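# Close both analyser doors using two robot arms

## Task

Close both of the analyser's doors, then end with neither gripper holding anything and neither gripper in contact with either door.

## Robot and tools

Robot: two 6-joint arms, left_arm and right_arm, each ending in a parallel two-finger gripper. In the scene frame the left_arm base sits at (-0.011, +0.274, 0) m and the right_arm base at (+0.019, -0.298, 0) m, both turned slightly about z. The scene frame has its origin on the table top midway between the arms, +z up, +x pointing out over the table, and left_arm on the +y side. The arm names do not tell you which side of a picture an arm appears on.

Gripper axes: the fingers stick out along the gripper's +z and close along its y. The reported end_effector_position is the spot between the finger pads, roughly 1 cm short of the fingertips. Joint ranges (rad, base to hand): waist -2.618 to 3.054, shoulder 0 to 3.142, elbow 0 to 3.142, wrist pitch -1.571 to 1.571, wrist yaw -1.571 to 1.571, wrist roll -2.094 to 2.094. The elbow never quite reaches fully straight.

The 14-number row (shared by execute_actions and move): one flat list covering both arms, left first. Order: dx, dy, dz, rx, ry, rz, opening for left_arm, then the same seven for right_arm. Every value lies in [-1, 1]. dx..rz are an offset, not a pose: they are expressed in that gripper's own axes and measured from its pose at the start of the action. A value of 1.0 stands for 0.6 m of travel or 180 degrees of turn; rx, ry, rz form a single rotation vector. Opening is absolute, not an offset: +1 is fully open (0.094 m), -1 fully closed. Send an arm that should stay put zeros for its motion and the opening it ought to keep.

execute_actions(actions): a list of actions, each a table of up to 15 rows; each row lasts one control step of 1/30 s, and a short table repeats its final row until 15 steps are done. Within one action every row counts from the same start pose, so rows do not add up. For a call's first action, that start is the last pose a result printed. An empty list simply returns the current state and images. Each control step, the commanded pose is cut back to at most 70 mm and 16 degrees away from the measured pose, so a large offset may need several actions; afterwards the arm only carries on to its last clipped pose. Position wins over orientation if both cannot be met.

move(target, speed, blocking): target is one 14-number row as above, its offsets taken from the pose in the latest result that shows one. The grippers follow straight lines that finish together, lasting 0.5 to 10 s (cut off at 10 s). speed is the top path speed in m/s, 0.002 to 0.5, default 0.25; turning is capped at twice that in rad/s. The gripper opening is sent when the move begins. Paths ignore obstacles and the other arm, and real hand speed can overshoot, mainly at long reach. With blocking=false you get a result after 0.5 s while motion continues; use wait(0) to check it, and call wait or stop before any new rows or moves. The result adds a "move:" line: the ending (done, off_target, moving, held, fault), any limits (paced = command clipped; held = a check blocked steps, after which the arm may jump faster), and each gripper's remaining distance to its pose.

wait(seconds): 0 to 10; the arms keep their last command and a running move carries on. stop(): brakes a running move; it needs stopping distance, more at speed, and the fingers still finish closing or opening. zoom_image(camera, region): camera is cam_high, cam_low, cam_left_wrist or cam_right_wrist; region is [x0, y0, x1, y1] in pixels, top-left origin, no bigger than 504 by 504. read_manual(section): only "licences"; moves nothing. finished_scene(scene): ends the scene numbered scene; irreversible, so call it only once the doors are shut and the hands are clear.

Reading results: the state line gives each gripper's position (m) and quat_wxyz in the scene frame; printed positions can be a little wrong, more so far out. "Hand target" lines show where the controller is heading. A "pose unreachable" line means a clearance check altered or refused that arm's command. Step readings list positions at some steps; HELD with an arm label marks a step that was held back. grip_measured is finger opening on the command scale (the final Joint positions value is the opening in metres); readings may be off by about 1 mm. FAULT and OVER-TEMPERATURE FAULT lines mean an arm stopped; MOTOR HOT warns from 75 °C, at 90 °C the arm halts for 10 s, at 100 °C it goes limp and drops.

Sag: arms tend to end a centimetre or more too low and may creep lower under zero offsets. To hold height, first send the correction back to the wanted pose, then zeros, aiming higher if it still droops.

Cameras: all four images are 504x504, returned in the order cam_high, cam_low, cam_left_wrist, cam_right_wrist, with calibration supplied; fixed cameras may be off by up to about 2.3 degrees and 9 mm.

Avoid: slamming the doors or shoving them hard (touch gently and slowly, do not aim far beyond the contact), knocking anything off the table, arms striking or pressing each other, and long heavy loads that heat motors. Brief outside tugs may disturb held parts.

Each tool is called after "Emit:" by a JSON object that holds its "name" and its "arguments", one argument or row to a line.

## Session

Emit:
{"name": "execute_actions", "arguments": {
  "actions": []
}}

Scene clock: 0.00 s.
left_arm: end_effector_position=(+0.1925, +0.5664, +0.3610) grip_measured=+1.000 end_effector_quat_wxyz=(+0.580, -0.464, +0.582, +0.331) | right_arm: end_effector_position=(+0.1723, -0.4925, +0.1338) grip_measured=+1.000 end_effector_quat_wxyz=(-0.070, -0.507, +0.827, -0.232)
Joint positions: left_arm=[ 0.788  0.972  0.94  -0.087 -0.449 -0.207  0.094] | right_arm=[-0.634  1.069  0.85  -0.936  0.267 -1.874  0.094]
Joint velocities: left_arm=[-0.017  0.012 -0.007  0.007  0.037  0.022  0.   ] | right_arm=[-0.002 -0.002  0.012  0.051 -0.051 -0.037  0.   ]
Motor temperatures (°C, as the motors report them): left_arm=[23 23 21 25 23 22] | right_arm=[24 24 23 22 23 21]
Hand target (left_arm): +0.190, +0.565, +0.372; +0.590, -0.462, +0.573, +0.333
Hand target (right_arm): +0.174, -0.494, +0.139; -0.066, -0.505, +0.827, -0.240

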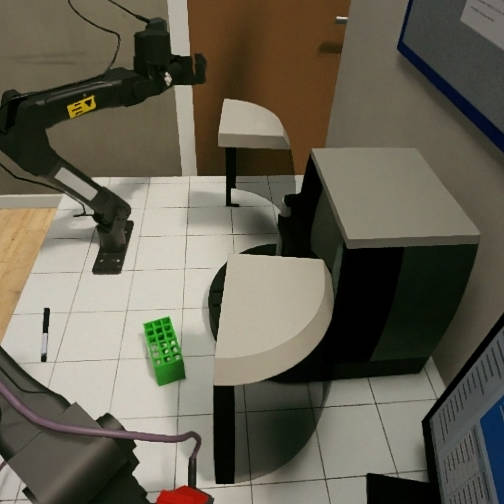

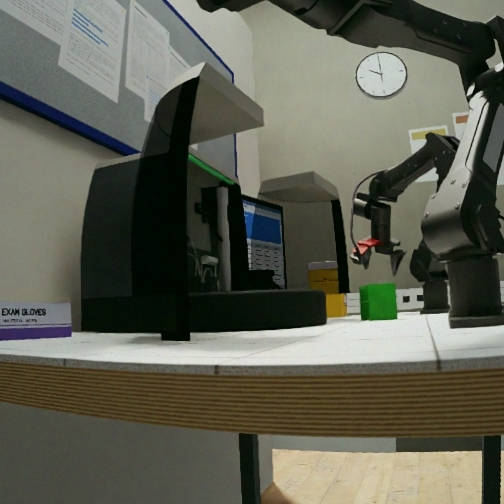

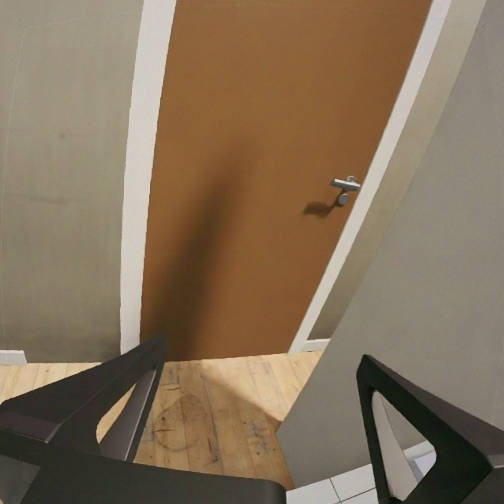

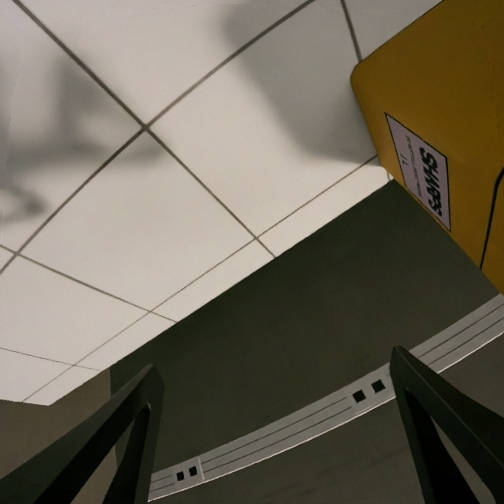

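Emit:
{"name": "zoom_image", "arguments": {
  "camera": "cam_high",
  "region": [180, 80, 504, 504]
}}

Emit:
{"name": "zoom_image", "arguments": {
  "camera": "cam_low",
  "region": [60, 40, 400, 360]
}}

Region (180, 80, 504, 504) of cam_high's 504x504 image, scaled by 1.189, with more detail than that image has; it fills the left 385 columns of this view, and the rest is white.

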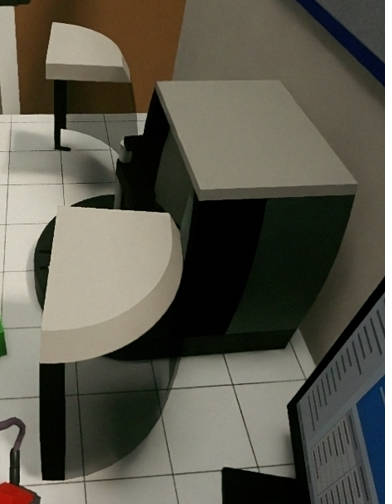

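Region (60, 40, 400, 360) of cam_low's 504x504 image, scaled by 1.482, with more detail than that image has; it fills the top 474 rows of this view, and the rest is white.

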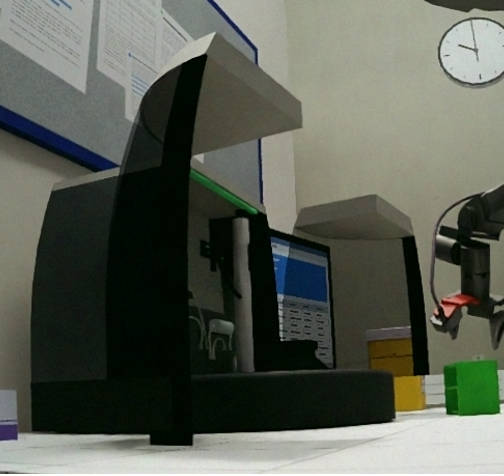

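Emit:
{"name": "move", "arguments": {
  "target": [0.247,-0.168,-0.1407,0.4363,0.0047,0.0648,-1,-0.1867,-0.1168,-0.2335,0.1106,-0.5101,0.3505,-1],
  "speed": 0.3
}}

Scene clock: 21.13 s.
left_arm: end_effector_position=(+0.2685, +0.4344, +0.2422) grip_measured=-0.992 end_effector_quat_wxyz=(+0.700, +0.050, +0.709, -0.062) | right_arm: end_effector_position=(+0.2686, -0.3669, +0.2382) grip_measured=-0.987 end_effector_quat_wxyz=(+0.699, -0.049, +0.709, +0.080)
Joint positions: left_arm=[1.111 1.187 0.465 0.69  1.223 0.012 0.   ] | right_arm=[-0.864  0.614  0.259  0.332 -1.128  0.023  0.001]
Joint velocities: left_arm=[-0.007  0.007  0.007  0.022 -0.007  0.037  0.   ] | right_arm=[-0.002 -0.002 -0.012 -0.022 -0.007 -0.051  0.   ]
Motor temperatures (°C, as the motors report them): left_arm=[23 24 23 30 23 22] | right_arm=[24 24 25 23 23 21]
Hand target (left_arm): +0.270, +0.431, +0.240; +0.700, +0.057, +0.709, -0.067
Hand target (right_arm): +0.268, -0.364, +0.241; +0.704, -0.055, +0.704, +0.072
Off the commanded pose (left_arm): 0.005 m, 2 deg.
Off the commanded pose (right_arm): 0.003 m, 3 deg.
move: off_target (right_arm)
camera_calibration (this result's frames):
cam_left_wrist: T_world_to_cam=[[-0.118592, -0.986214, 0.115406, 0.441299], [-0.408646, -0.0574508, -0.910883, 0.403004], [0.904955, -0.155184, -0.3962, 0.0519386], [0, 0, 0, 1]] pos_world=[0.170019, 0.466428, 0.336739]
cam_right_wrist: T_world_to_cam=[[0.208208, -0.960923, -0.182421, -0.356257], [-0.528148, 0.0465239, -0.847877, 0.408707], [0.823231, 0.27288, -0.497822, 0.0995954], [0, 0, 0, 1]] pos_world=[0.208043, -0.388528, 0.331125]

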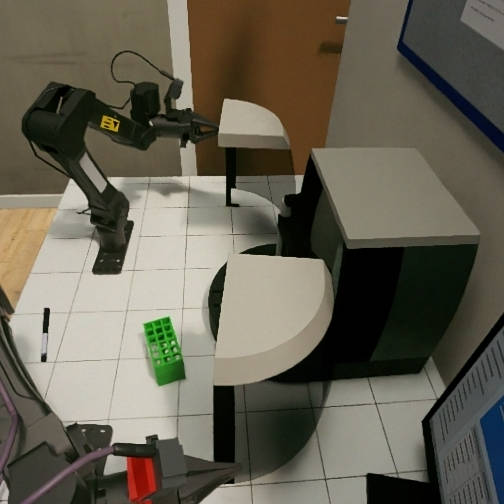

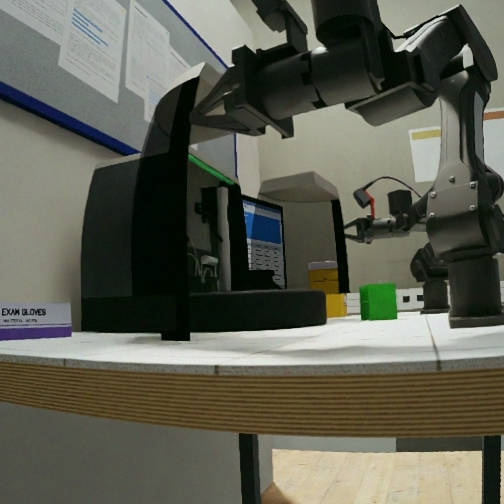

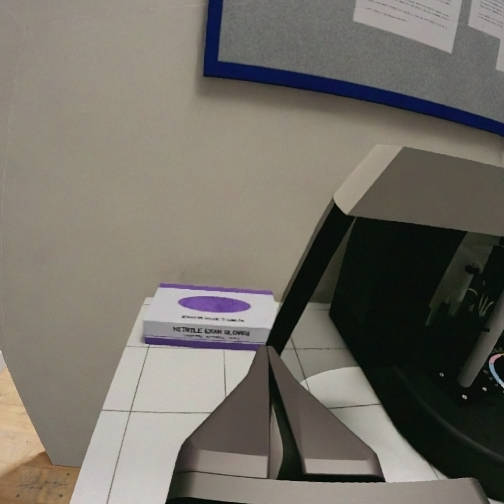

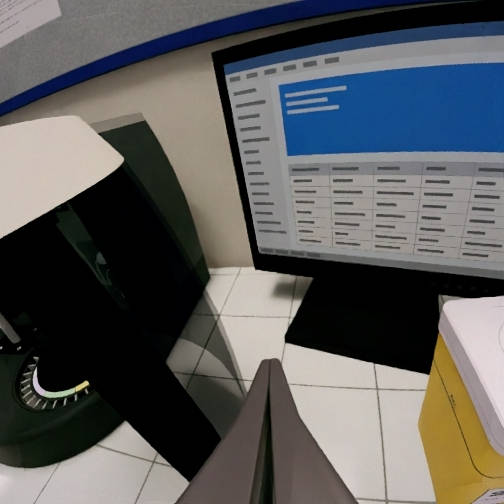

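Emit:
{"name": "zoom_image", "arguments": {
  "camera": "cam_right_wrist",
  "region": [0, 100, 300, 504]
}}

Emit:
{"name": "zoom_image", "arguments": {
  "camera": "cam_left_wrist",
  "region": [200, 100, 504, 504]
}}

Region (0, 100, 300, 504) of cam_right_wrist's 504x504 image, scaled by 1.248, with more detail than that image has; it fills the left 374 columns of this view, and the rest is white.

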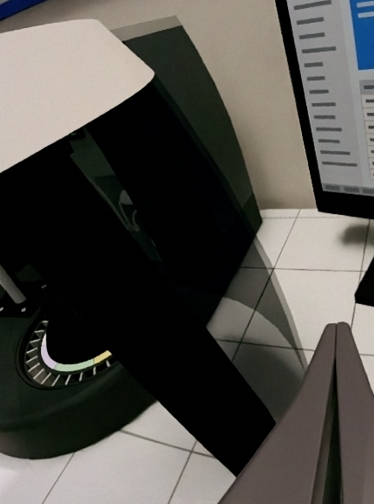

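Region (200, 100, 504, 504) of cam_left_wrist's 504x504 image, scaled by 1.248, with more detail than that image has; it fills the left 379 columns of this view, and the rest is white.

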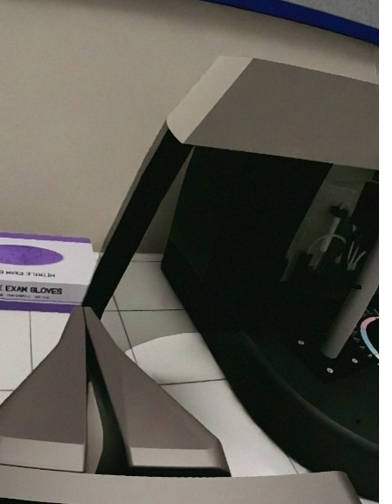

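Emit:
{"name": "zoom_image", "arguments": {
  "camera": "cam_high",
  "region": [100, 280, 300, 504]
}}

Region (100, 280, 300, 504) of cam_high's 504x504 image, scaled by 2.250, with more detail than that image has; it fills the left 450 columns of this view, and the rest is white.

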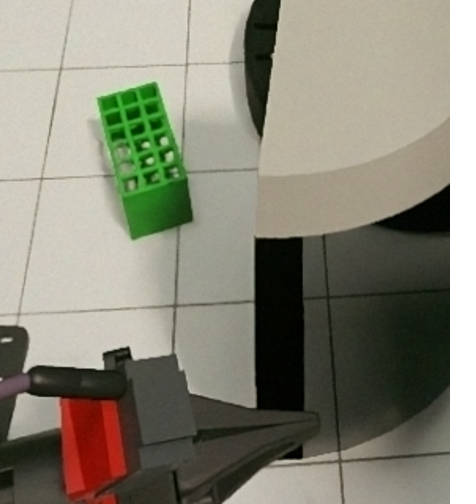

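Emit:
{"name": "move", "arguments": {
  "target": [0.0773,-0.3307,-0.1292,0.2662,0.4442,0.2773,1,0,0,0,0,0,0,-1],
  "speed": 0.4
}}

Scene clock: 32.70 s.
left_arm: end_effector_position=(+0.1589, +0.2558, +0.1918) grip_measured=+1.000 end_effector_quat_wxyz=(+0.029, +0.582, +0.812, +0.030) | right_arm: end_effector_position=(+0.2686, -0.3669, +0.2389) grip_measured=-0.987 end_effector_quat_wxyz=(+0.700, -0.049, +0.708, +0.079)
Joint positions: left_arm=[-0.094  1.15   1.232 -1.574 -0.027  1.103  0.094] | right_arm=[-0.863  0.614  0.259  0.337 -1.127  0.026  0.001]
Joint velocities: left_arm=[-0.002  0.012 -0.012  0.037  0.007 -0.037  0.   ] | right_arm=[ 0.017  0.007 -0.012  0.022  0.022  0.066 -0.001]
Motor temperatures (°C, as the motors report them): left_arm=[23 24 24 30 23 22] | right_arm=[24 24 25 24 23 21]
Hand target (left_arm): +0.157, +0.255, +0.194; +0.031, +0.580, +0.813, +0.031
Hand target (right_arm): +0.269, -0.367, +0.238; +0.699, -0.049, +0.709, +0.080
Off the commanded pose (left_arm): 0.010 m, 5 deg.
Off the commanded pose (right_arm): 0.001 m, 0 deg.
joint sent to its limit (left arm) — the command would take joint 4 (wrist pitch) past its lower limit, so that joint was sent only as far as its limit.
move: off_target (left_arm); limits=paced
camera_calibration (this result's frames):
cam_left_wrist: T_world_to_cam=[[-0.903677, -0.411692, -0.117799, 0.280532], [-0.425015, 0.828758, 0.364037, -0.166558], [-0.0522443, 0.379038, -0.923905, 0.220084], [0, 0, 0, 1]] pos_world=[0.194219, 0.170109, 0.297017]
cam_right_wrist: T_world_to_cam=[[0.208214, -0.961206, -0.180914, -0.356662], [-0.526277, 0.0458085, -0.849078, 0.40883], [0.824427, 0.272001, -0.496323, 0.0988916], [0, 0, 0, 1]] pos_world=[0.207891, -0.388452, 0.331686]

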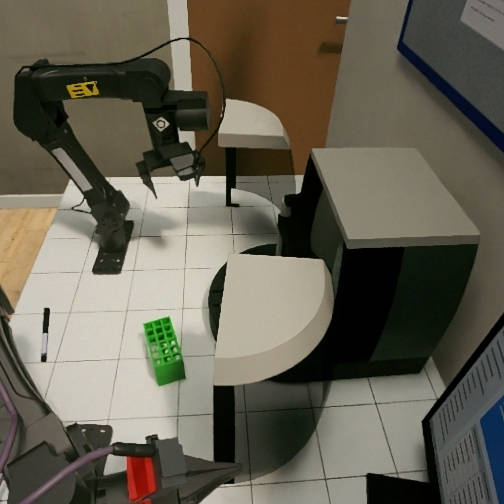

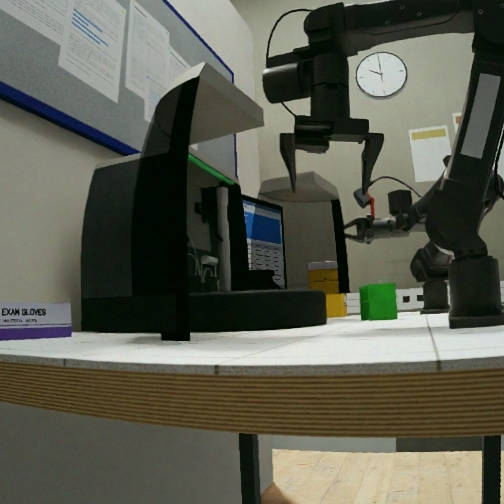

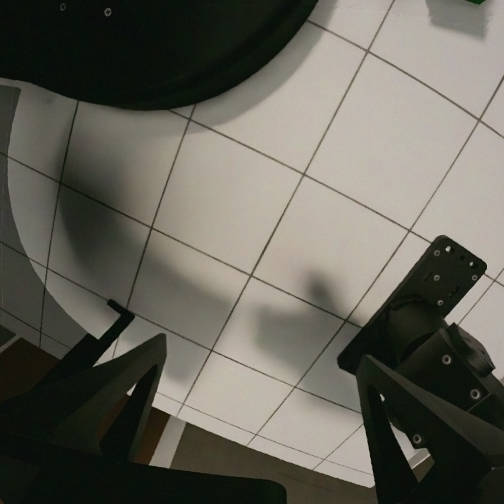

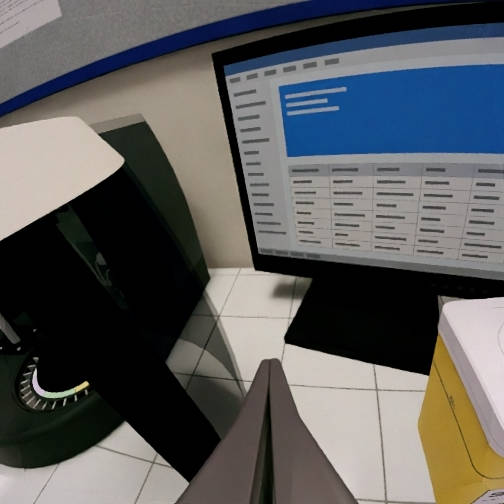

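Emit:
{"name": "move", "arguments": {
  "target": [-0.555,-0.183,0.0783,0.0263,0.0037,0.0041,1,0,0,0,0,0,0,-1],
  "speed": 0.35
}}

Scene clock: 35.13 s.
left_arm: end_effector_position=(+0.1632, -0.0838, +0.1295) grip_measured=+1.000 end_effector_quat_wxyz=(-0.018, +0.591, +0.806, +0.020) | right_arm: end_effector_position=(+0.2686, -0.3669, +0.2389) grip_measured=-0.987 end_effector_quat_wxyz=(+0.700, -0.049, +0.708, +0.079)
Joint positions: left_arm=[-1.082  2.134  2.036 -1.523 -0.018  0.137  0.094] | right_arm=[-0.863  0.614  0.259  0.337 -1.127  0.026  0.001]
Joint velocities: left_arm=[ 0.002 -0.002 -0.017  0.007  0.037 -0.037  0.   ] | right_arm=[-0.017 -0.017 -0.002 -0.051 -0.022 -0.022  0.001]
Motor temperatures (°C, as the motors report them): left_arm=[23 24 24 29 23 22] | right_arm=[24 24 25 24 23 21]
Hand target (left_arm): +0.165, -0.088, +0.142; -0.002, +0.587, +0.809, +0.009
Hand target (right_arm): +0.269, -0.367, +0.239; +0.700, -0.049, +0.708, +0.079
Off the commanded pose (left_arm): 0.015 m, 3 deg.
Off the commanded pose (right_arm): 0.000 m, 0 deg.
move: off_target (left_arm)
camera_calibration (this result's frames):
cam_left_wrist: T_world_to_cam=[[-0.919607, -0.389227, -0.0531487, 0.133398], [-0.372739, 0.821811, 0.43092, 0.121616], [-0.124047, 0.416088, -0.900824, 0.303284], [0, 0, 0, 1]] pos_world=[0.205626, -0.174216, 0.227888]
cam_right_wrist: T_world_to_cam=[[0.208214, -0.961206, -0.180914, -0.356662], [-0.526277, 0.0458085, -0.849078, 0.40883], [0.824427, 0.272001, -0.496323, 0.0988916], [0, 0, 0, 1]] pos_world=[0.207891, -0.388452, 0.331686]

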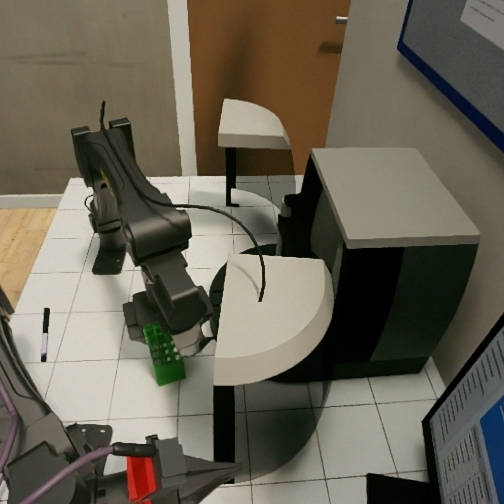

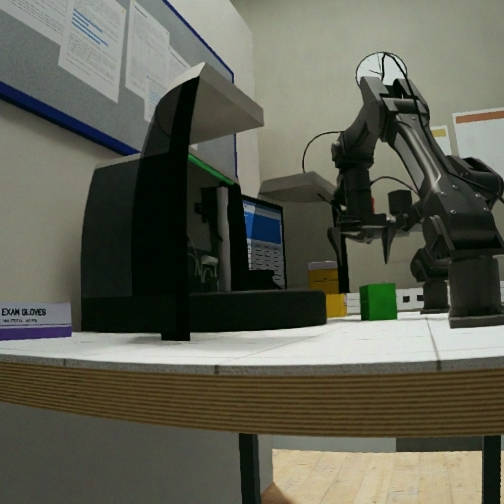

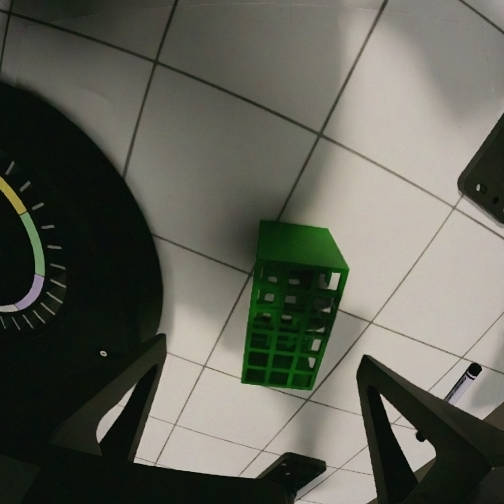

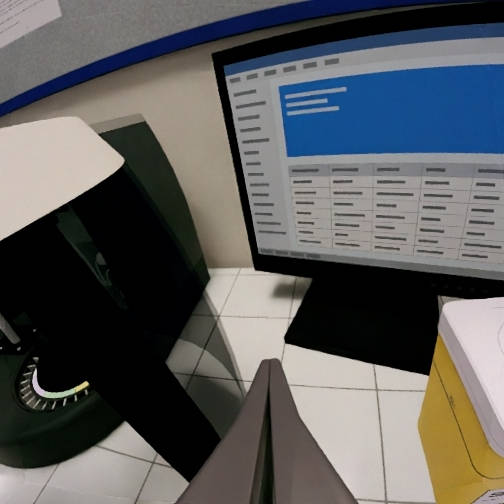

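Emit:
{"name": "move", "arguments": {
  "target": [0.031,-0.027,0.043,0.004,-0.017,0,1,0,0,0,0,0,0,-1],
  "speed": 0.15
}}

Scene clock: 38.47 s.
left_arm: end_effector_position=(+0.1448, -0.0659, +0.0962) grip_measured=+1.000 end_effector_quat_wxyz=(-0.015, +0.592, +0.806, +0.011) | right_arm: end_effector_position=(+0.2686, -0.3669, +0.2389) grip_measured=-0.987 end_effector_quat_wxyz=(+0.700, -0.049, +0.708, +0.079)
Joint positions: left_arm=[-1.099  2.005  1.711 -1.313 -0.004  0.122  0.094] | right_arm=[-0.863  0.614  0.259  0.337 -1.127  0.026  0.001]
Joint velocities: left_arm=[ 0.002 -0.007 -0.002  0.037  0.066 -0.051  0.   ] | right_arm=[ 0.007 -0.002  0.002 -0.022 -0.022  0.081  0.001]
Motor temperatures (°C, as the motors report them): left_arm=[23 25 24 29 23 22] | right_arm=[24 24 25 24 23 21]
Hand target (left_arm): +0.142, -0.069, +0.104; -0.001, +0.592, +0.806, -0.001
Hand target (right_arm): +0.269, -0.367, +0.239; +0.700, -0.049, +0.708, +0.079
Off the commanded pose (left_arm): 0.009 m, 2 deg.
Off the commanded pose (right_arm): 0.000 m, 0 deg.
move: done
camera_calibration (this result's frames):
cam_left_wrist: T_world_to_cam=[[-0.920687, -0.388185, -0.0405909, 0.120651], [-0.368591, 0.830558, 0.417509, 0.115674], [-0.128358, 0.399357, -0.907766, 0.263765], [0, 0, 0, 1]] pos_world=[0.187575, -0.154575, 0.196039]
cam_right_wrist: T_world_to_cam=[[0.208214, -0.961206, -0.180914, -0.356662], [-0.526277, 0.0458085, -0.849078, 0.40883], [0.824427, 0.272001, -0.496323, 0.0988916], [0, 0, 0, 1]] pos_world=[0.207891, -0.388452, 0.331686]

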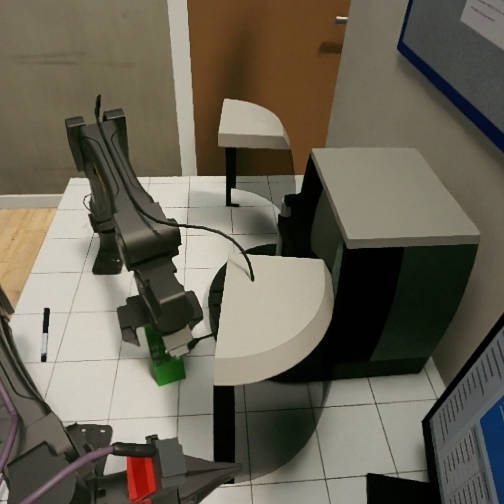

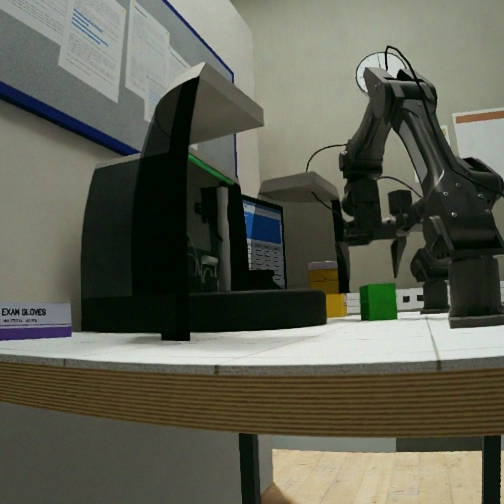

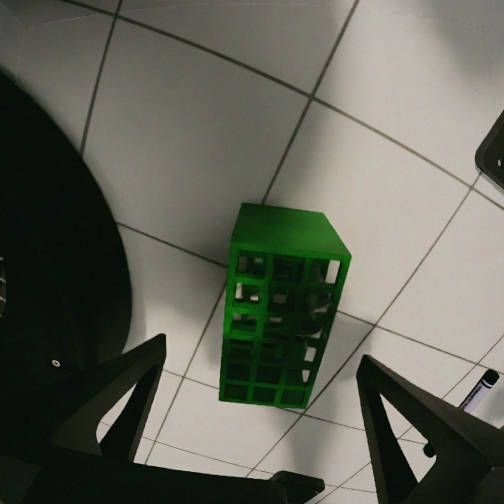

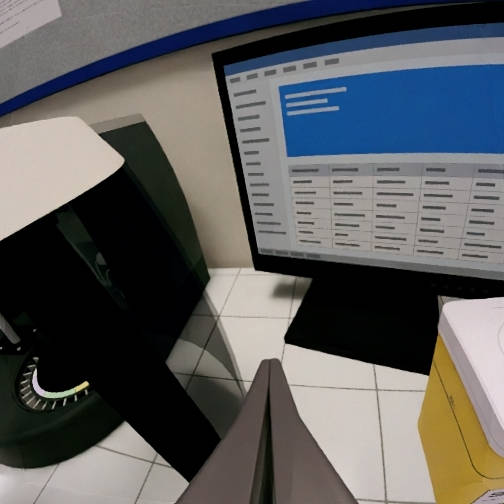

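Emit:
{"name": "move", "arguments": {
  "target": [0,-0.007,0.075,0.003,-0.008,0,1,0,0,0,0,0,0,-1],
  "speed": 0.1
}}

Scene clock: 39.80 s.
left_arm: end_effector_position=(+0.1421, -0.0623, +0.0517) grip_measured=+1.000 end_effector_quat_wxyz=(-0.013, +0.592, +0.806, +0.006) | right_arm: end_effector_position=(+0.2686, -0.3669, +0.2389) grip_measured=-0.987 end_effector_quat_wxyz=(+0.700, -0.049, +0.708, +0.079)
Joint positions: left_arm=[-1.099  2.005  1.533 -1.127  0.001  0.122  0.094] | right_arm=[-0.863  0.614  0.259  0.337 -1.127  0.026  0.001]
Joint velocities: left_arm=[ 0.002 -0.017  0.002  0.022  0.022  0.007  0.   ] | right_arm=[-0.022  0.007 -0.017  0.022  0.007  0.066 -0.001]
Motor temperatures (°C, as the motors report them): left_arm=[23 26 24 29 23 22] | right_arm=[24 24 25 24 23 21]
Hand target (left_arm): +0.141, -0.066, +0.051; -0.008, +0.592, +0.806, -0.001
Hand target (right_arm): +0.269, -0.367, +0.239; +0.700, -0.049, +0.708, +0.079
Off the commanded pose (left_arm): 0.004 m, 1 deg.
Off the commanded pose (right_arm): 0.000 m, 0 deg.
move: done
camera_calibration (this result's frames):
cam_left_wrist: T_world_to_cam=[[-0.920531, -0.389055, -0.0354738, 0.11744], [-0.36841, 0.834284, 0.410177, 0.130832], [-0.129986, 0.39065, -0.911316, 0.221464], [0, 0, 0, 1]] pos_world=[0.185094, -0.149975, 0.152325]
cam_right_wrist: T_world_to_cam=[[0.208214, -0.961206, -0.180914, -0.356662], [-0.526277, 0.0458085, -0.849078, 0.40883], [0.824427, 0.272001, -0.496323, 0.0988916], [0, 0, 0, 1]] pos_world=[0.207891, -0.388452, 0.331686]

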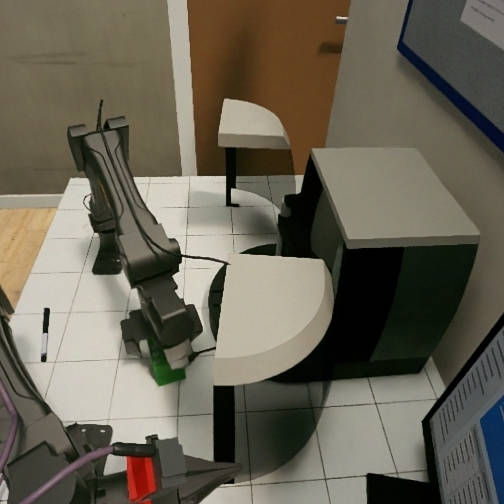

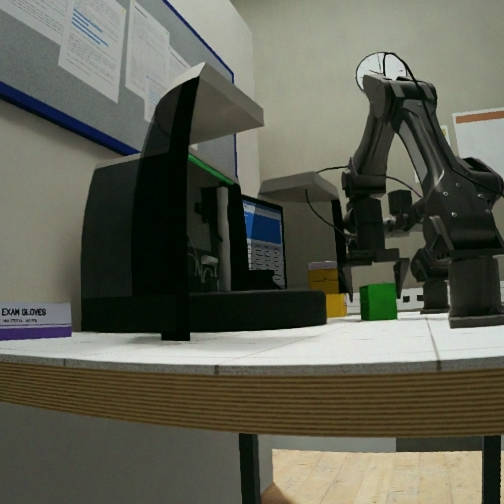

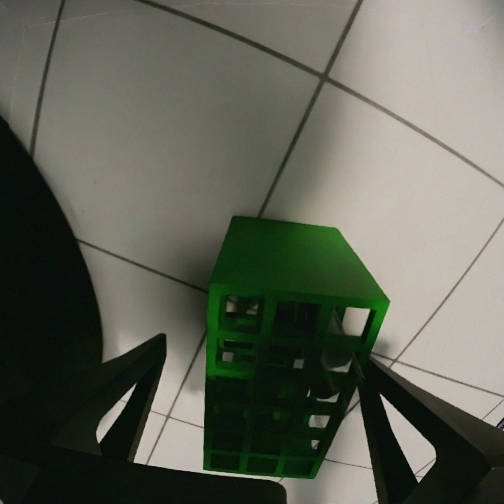

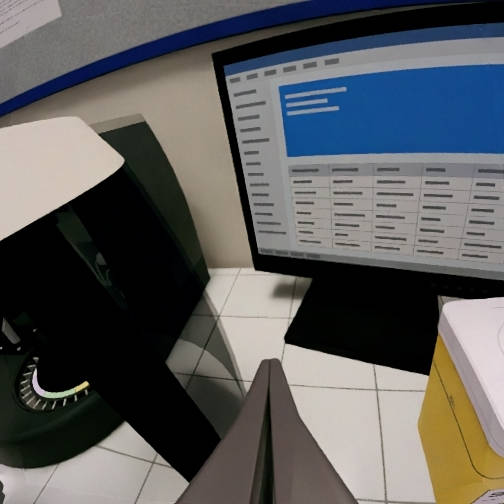

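Emit:
{"name": "execute_actions", "arguments": {
  "actions": [
    [[0,-0.025,0.0,0,0,0,1,0,0,0,0,0,0,-1]],
    [[0,-0.005,0.028,0,0,0,1,0,0,0,0,0,0,-1]]
  ]
}}

Scene clock: 41.20 s.
left_arm: end_effector_position=(+0.1278, -0.0642, +0.0339) grip_measured=+1.000 end_effector_quat_wxyz=(-0.021, +0.595, +0.803, +0.012) | right_arm: end_effector_position=(+0.2686, -0.3669, +0.2389) grip_measured=-0.987 end_effector_quat_wxyz=(+0.700, -0.049, +0.708, +0.079)
Joint positions: left_arm=[-1.137  2.028  1.492 -1.083  0.001  0.091  0.094] | right_arm=[-0.863  0.614  0.259  0.337 -1.127  0.026  0.001]
Joint velocities: left_arm=[ 0.017  0.012  0.002 -0.007  0.051  0.022  0.   ] | right_arm=[-0.007  0.012 -0.002 -0.007 -0.022 -0.007  0.001]
Motor temperatures (°C, as the motors report them): left_arm=[23 26 24 28 23 22] | right_arm=[24 24 25 24 23 21]
Hand target (left_arm): +0.127, -0.069, +0.035; -0.012, +0.595, +0.803, +0.007
Hand target (right_arm): +0.269, -0.367, +0.239; +0.700, -0.049, +0.708, +0.079
Off the commanded pose (left_arm): 0.005 m, 1 deg.
Off the commanded pose (right_arm): 0.000 m, 0 deg.
Step readings (end_effector_position; steps 1 to 15: 1st action; 16 to 30: 2nd action):
0: left_arm (+0.1423, -0.0626, +0.0517) | right_arm (+0.2686, -0.3669, +0.2389)
1: left_arm (+0.1416, -0.0629, +0.0517) | right_arm (+0.2686, -0.3669, +0.2389)
2: left_arm (+0.1402, -0.0635, +0.0517) | right_arm (+0.2686, -0.3669, +0.2389)
4: left_arm (+0.1354, -0.0656, +0.0517) | right_arm (+0.2686, -0.3669, +0.2389)
8: left_arm (+0.1294, -0.0682, +0.0517) | right_arm (+0.2686, -0.3669, +0.2389)
15: left_arm (+0.1294, -0.0682, +0.0517) | right_arm (+0.2686, -0.3669, +0.2389)
16: left_arm (+0.1295, -0.0682, +0.0502) | right_arm (+0.2686, -0.3669, +0.2389)
17: left_arm (+0.1295, -0.0683, +0.0484) | right_arm (+0.2686, -0.3669, +0.2389)
19: left_arm (+0.1284, -0.0657, +0.0424) | right_arm (+0.2686, -0.3669, +0.2389)
23: left_arm (+0.1271, -0.0624, +0.0345) | right_arm (+0.2686, -0.3669, +0.2389)
30: end_effector_position above
camera_calibration (this result's frames):
cam_left_wrist: T_world_to_cam=[[-0.923861, -0.380918, -0.0371777, 0.103917], [-0.359091, 0.829097, 0.428546, 0.132304], [-0.132417, 0.409267, -0.902755, 0.205305], [0, 0, 0, 1]] pos_world=[0.1707, -0.154133, 0.132506]
cam_right_wrist: T_world_to_cam=[[0.208214, -0.961206, -0.180914, -0.356662], [-0.526277, 0.0458085, -0.849078, 0.40883], [0.824427, 0.272001, -0.496323, 0.0988916], [0, 0, 0, 1]] pos_world=[0.207891, -0.388452, 0.331686]

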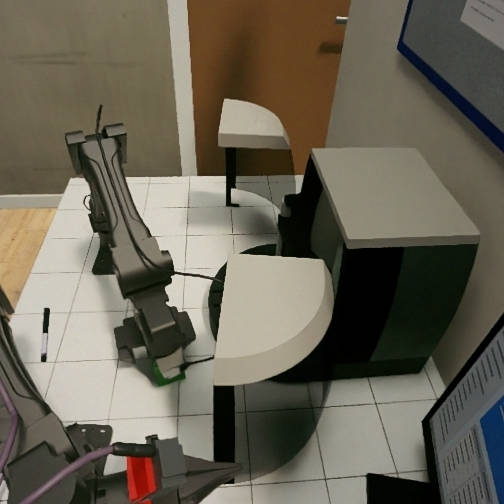

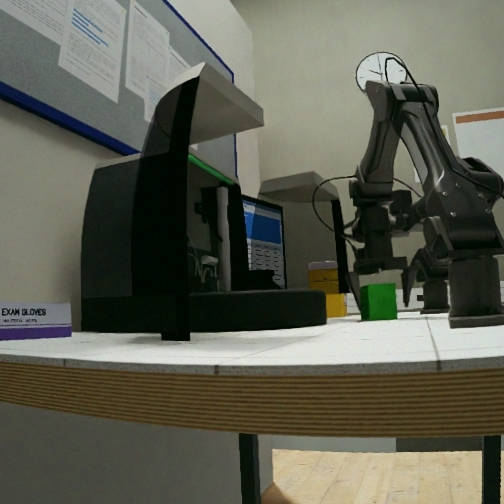

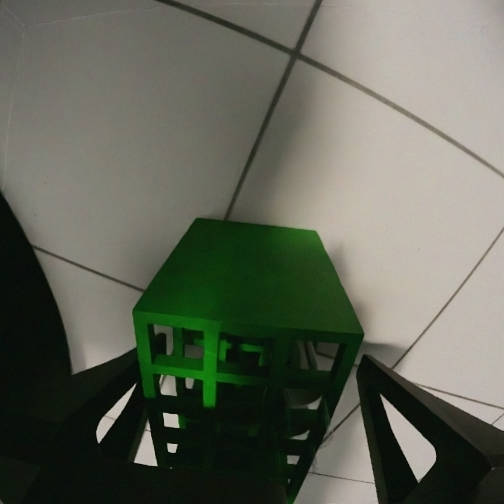

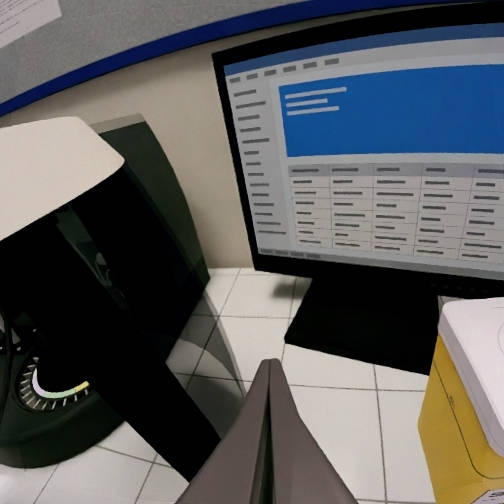

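Emit:
{"name": "move", "arguments": {
  "target": [0,-0.09,-0.005,0,0,0,1,0,0,0,0,0,0,-1],
  "speed": 0.06
}}

Scene clock: 42.57 s.
left_arm: end_effector_position=(+0.0798, -0.0798, +0.0339) grip_measured=+1.000 end_effector_quat_wxyz=(-0.019, +0.598, +0.801, +0.015) | right_arm: end_effector_position=(+0.2686, -0.3669, +0.2389) grip_measured=-0.987 end_effector_quat_wxyz=(+0.700, -0.049, +0.708, +0.079)
Joint positions: left_arm=[-1.276  2.028  1.492 -1.084  0.    -0.041  0.094] | right_arm=[-0.863  0.614  0.259  0.337 -1.127  0.026  0.001]
Joint velocities: left_arm=[-0.002 -0.012 -0.012  0.037 -0.037 -0.022  0.   ] | right_arm=[-0.002 -0.002 -0.012 -0.051 -0.037 -0.022  0.   ]
Motor temperatures (°C, as the motors report them): left_arm=[23 26 24 28 23 22] | right_arm=[24 24 25 24 23 21]
Hand target (left_arm): +0.077, -0.079, +0.037; -0.020, +0.595, +0.803, +0.013
Hand target (right_arm): +0.269, -0.367, +0.239; +0.700, -0.049, +0.708, +0.079
Off the commanded pose (left_arm): 0.005 m, 1 deg.
Off the commanded pose (right_arm): 0.000 m, 0 deg.
move: done
camera_calibration (this result's frames):
cam_left_wrist: T_world_to_cam=[[-0.926129, -0.374624, -0.0440628, 0.0545302], [-0.356184, 0.830076, 0.429078, 0.127826], [-0.124167, 0.413076, -0.902192, 0.204975], [0, 0, 0, 1]] pos_world=[0.121483, -0.170347, 0.132482]
cam_right_wrist: T_world_to_cam=[[0.208214, -0.961206, -0.180914, -0.356662], [-0.526277, 0.0458085, -0.849078, 0.40883], [0.824427, 0.272001, -0.496323, 0.0988916], [0, 0, 0, 1]] pos_world=[0.207891, -0.388452, 0.331686]

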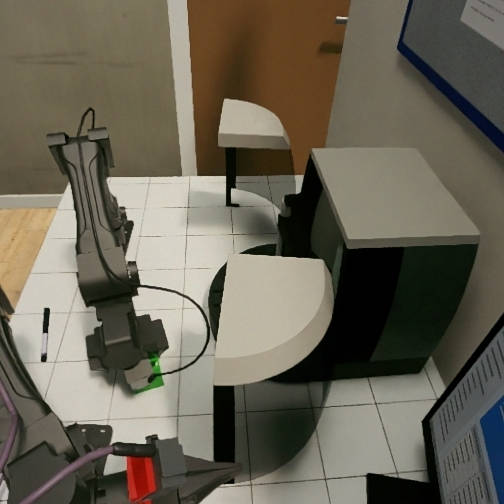

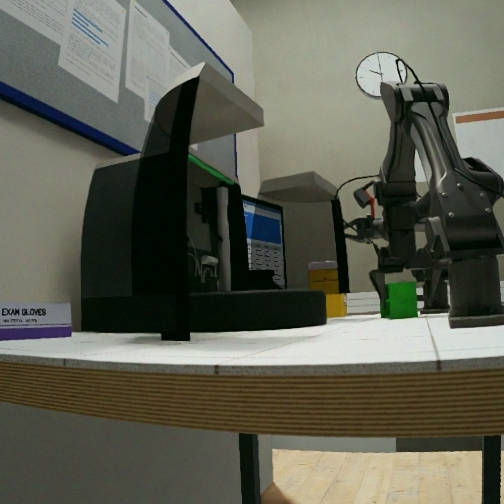

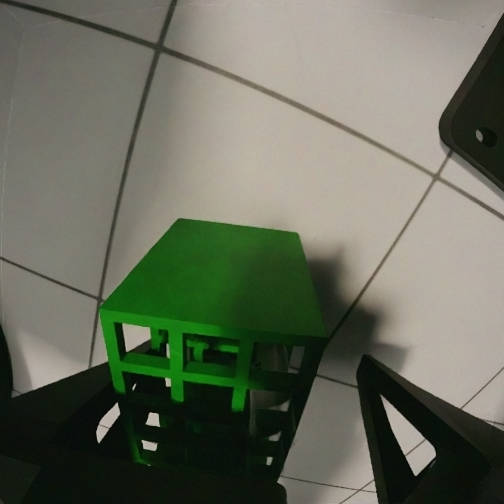

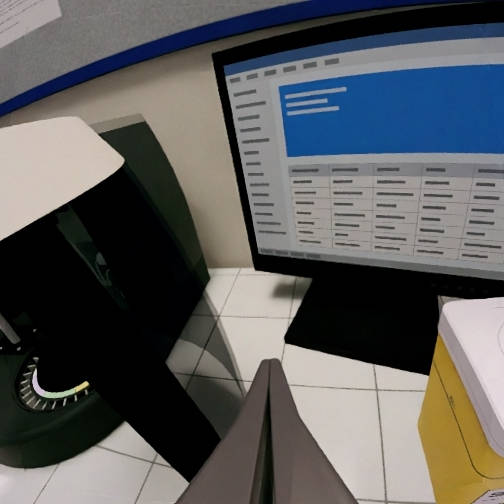

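Emit:
{"name": "move", "arguments": {
  "target": [0,0.022,-0.003,0,0,0,1,-0.003,-0.006,0.052,-0.0556,0,0,-1],
  "speed": 0.1
}}

Emit:
{"name": "move", "arguments": {
  "target": [0,0,-0.23,0,0,0,1,0,0,0,0,0,0,-1],
  "speed": 0.25
}}

Scene clock: 44.77 s.
left_arm: end_effector_position=(+0.0894, -0.0770, +0.0339) grip_measured=+1.000 end_effector_quat_wxyz=(-0.020, +0.598, +0.801, +0.015) | right_arm: end_effector_position=(+0.2966, -0.3656, +0.2306) grip_measured=-0.987 end_effector_quat_wxyz=(+0.688, -0.095, +0.706, +0.138)
Joint positions: left_arm=[-1.248  2.028  1.492 -1.085  0.    -0.014  0.094] | right_arm=[-0.779  0.926  0.305  0.581 -1.192  0.027  0.001]
Joint velocities: left_arm=[-0.012 -0.017 -0.007 -0.022  0.007 -0.066  0.   ] | right_arm=[-0.012  0.007 -0.007  0.095 -0.066 -0.037  0.   ]
Motor temperatures (°C, as the motors report them): left_arm=[23 27 24 28 23 22] | right_arm=[24 24 25 24 23 21]
Hand target (left_arm): +0.092, -0.076, +0.036; -0.019, +0.598, +0.801, +0.015
Hand target (right_arm): +0.300, -0.364, +0.240; +0.692, -0.110, +0.700, +0.140
Off the commanded pose (left_arm): 0.004 m, 0 deg.
Off the commanded pose (right_arm): 0.010 m, 2 deg.
move: done
camera_calibration (this result's frames):
cam_left_wrist: T_world_to_cam=[[-0.926039, -0.374992, -0.0428177, 0.0644221], [-0.355885, 0.829764, 0.429927, 0.128844], [-0.12569, 0.413367, -0.901848, 0.205168], [0, 0, 0, 1]] pos_world=[0.131299, -0.167562, 0.132395]
cam_right_wrist: T_world_to_cam=[[0.345864, -0.916313, -0.201866, -0.382308], [-0.538257, -0.01754, -0.842598, 0.395303], [0.768542, 0.400079, -0.499278, 0.135409], [0, 0, 0, 1]] pos_world=[0.240934, -0.397555, 0.323514]

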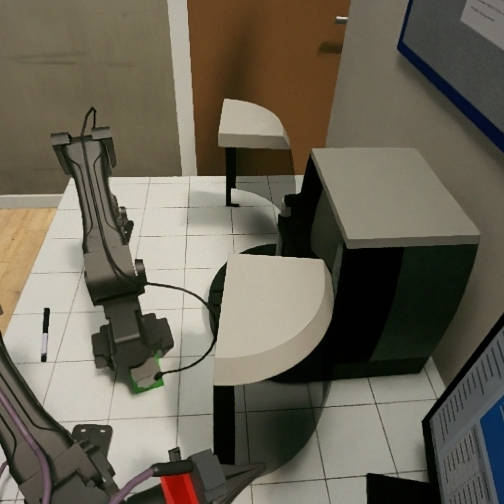

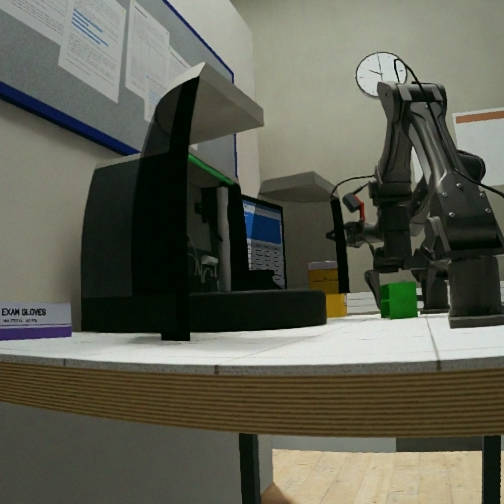

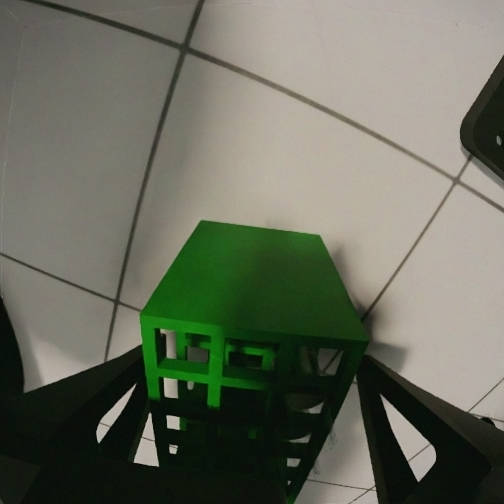

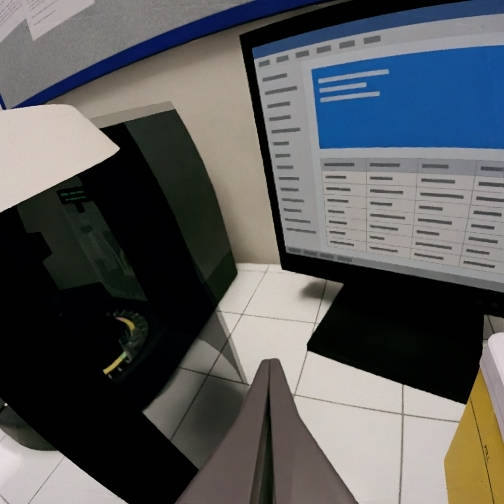

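Scene clock: 46.00 s.
left_arm: end_effector_position=(+0.0904, -0.0803, +0.1629) grip_measured=+1.000 end_effector_quat_wxyz=(-0.014, +0.598, +0.801, +0.011) | right_arm: end_effector_position=(+0.2966, -0.3656, +0.2306) grip_measured=-0.987 end_effector_quat_wxyz=(+0.688, -0.095, +0.706, +0.138)
Joint positions: left_arm=[-1.248  2.004  1.974 -1.577  0.    -0.014  0.094] | right_arm=[-0.779  0.926  0.305  0.581 -1.192  0.027  0.001]
Joint velocities: left_arm=[-0.012  0.007 -0.002 -0.022  0.037 -0.007  0.   ] | right_arm=[ 0.007 -0.012 -0.002 -0.095  0.066 -0.022  0.   ]
Motor temperatures (°C, as the motors report them): left_arm=[23 27 24 28 23 22] | right_arm=[24 24 25 24 23 21]
Hand target (left_arm): +0.090, -0.082, +0.171; -0.005, +0.598, +0.802, +0.004
Hand target (right_arm): +0.297, -0.366, +0.231; +0.688, -0.095, +0.706, +0.138
Off the commanded pose (left_arm): 0.010 m, 1 deg.
Off the commanded pose (right_arm): 0.000 m, 0 deg.
joint sent to its limit (left arm) — the command would take joint 4 (wrist pitch) past its lower limit, so that joint was sent only as far as its limit.
move: done
camera_calibration (this result's frames):
cam_left_wrist: T_world_to_cam=[[-0.925864, -0.375608, -0.0411527, 0.0692355], [-0.357642, 0.835976, 0.416216, 0.0793521], [-0.121931, 0.400077, -0.908334, 0.322605], [0, 0, 0, 1]] pos_world=[0.131818, -0.169398, 0.262855]
cam_right_wrist: T_world_to_cam=[[0.345864, -0.916313, -0.201866, -0.382308], [-0.538257, -0.01754, -0.842598, 0.395303], [0.768542, 0.400079, -0.499278, 0.135409], [0, 0, 0, 1]] pos_world=[0.240934, -0.397555, 0.323514]

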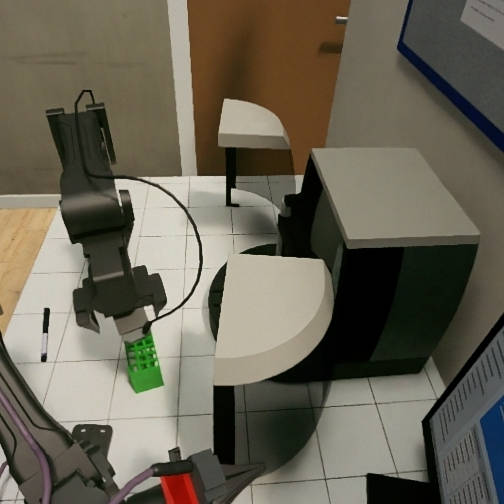

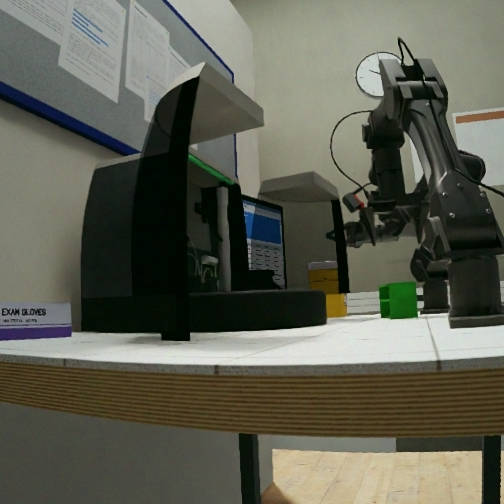

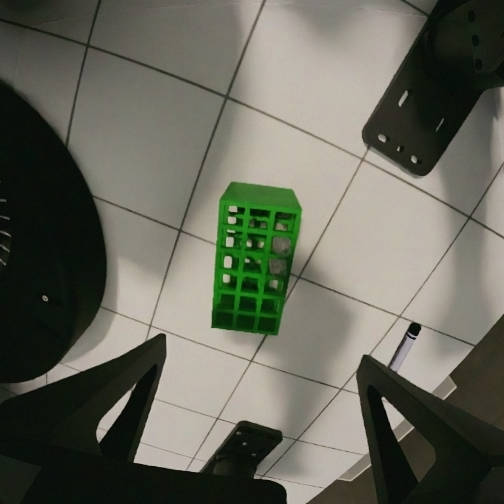

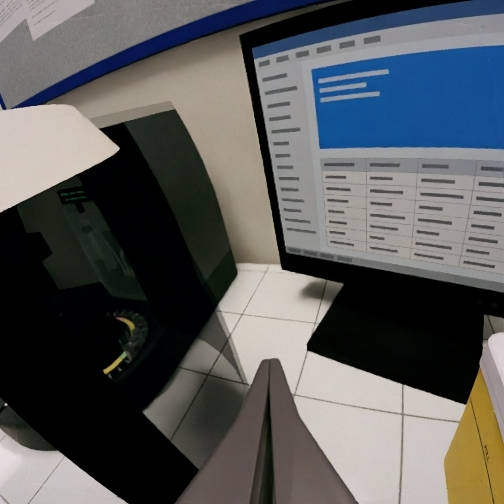

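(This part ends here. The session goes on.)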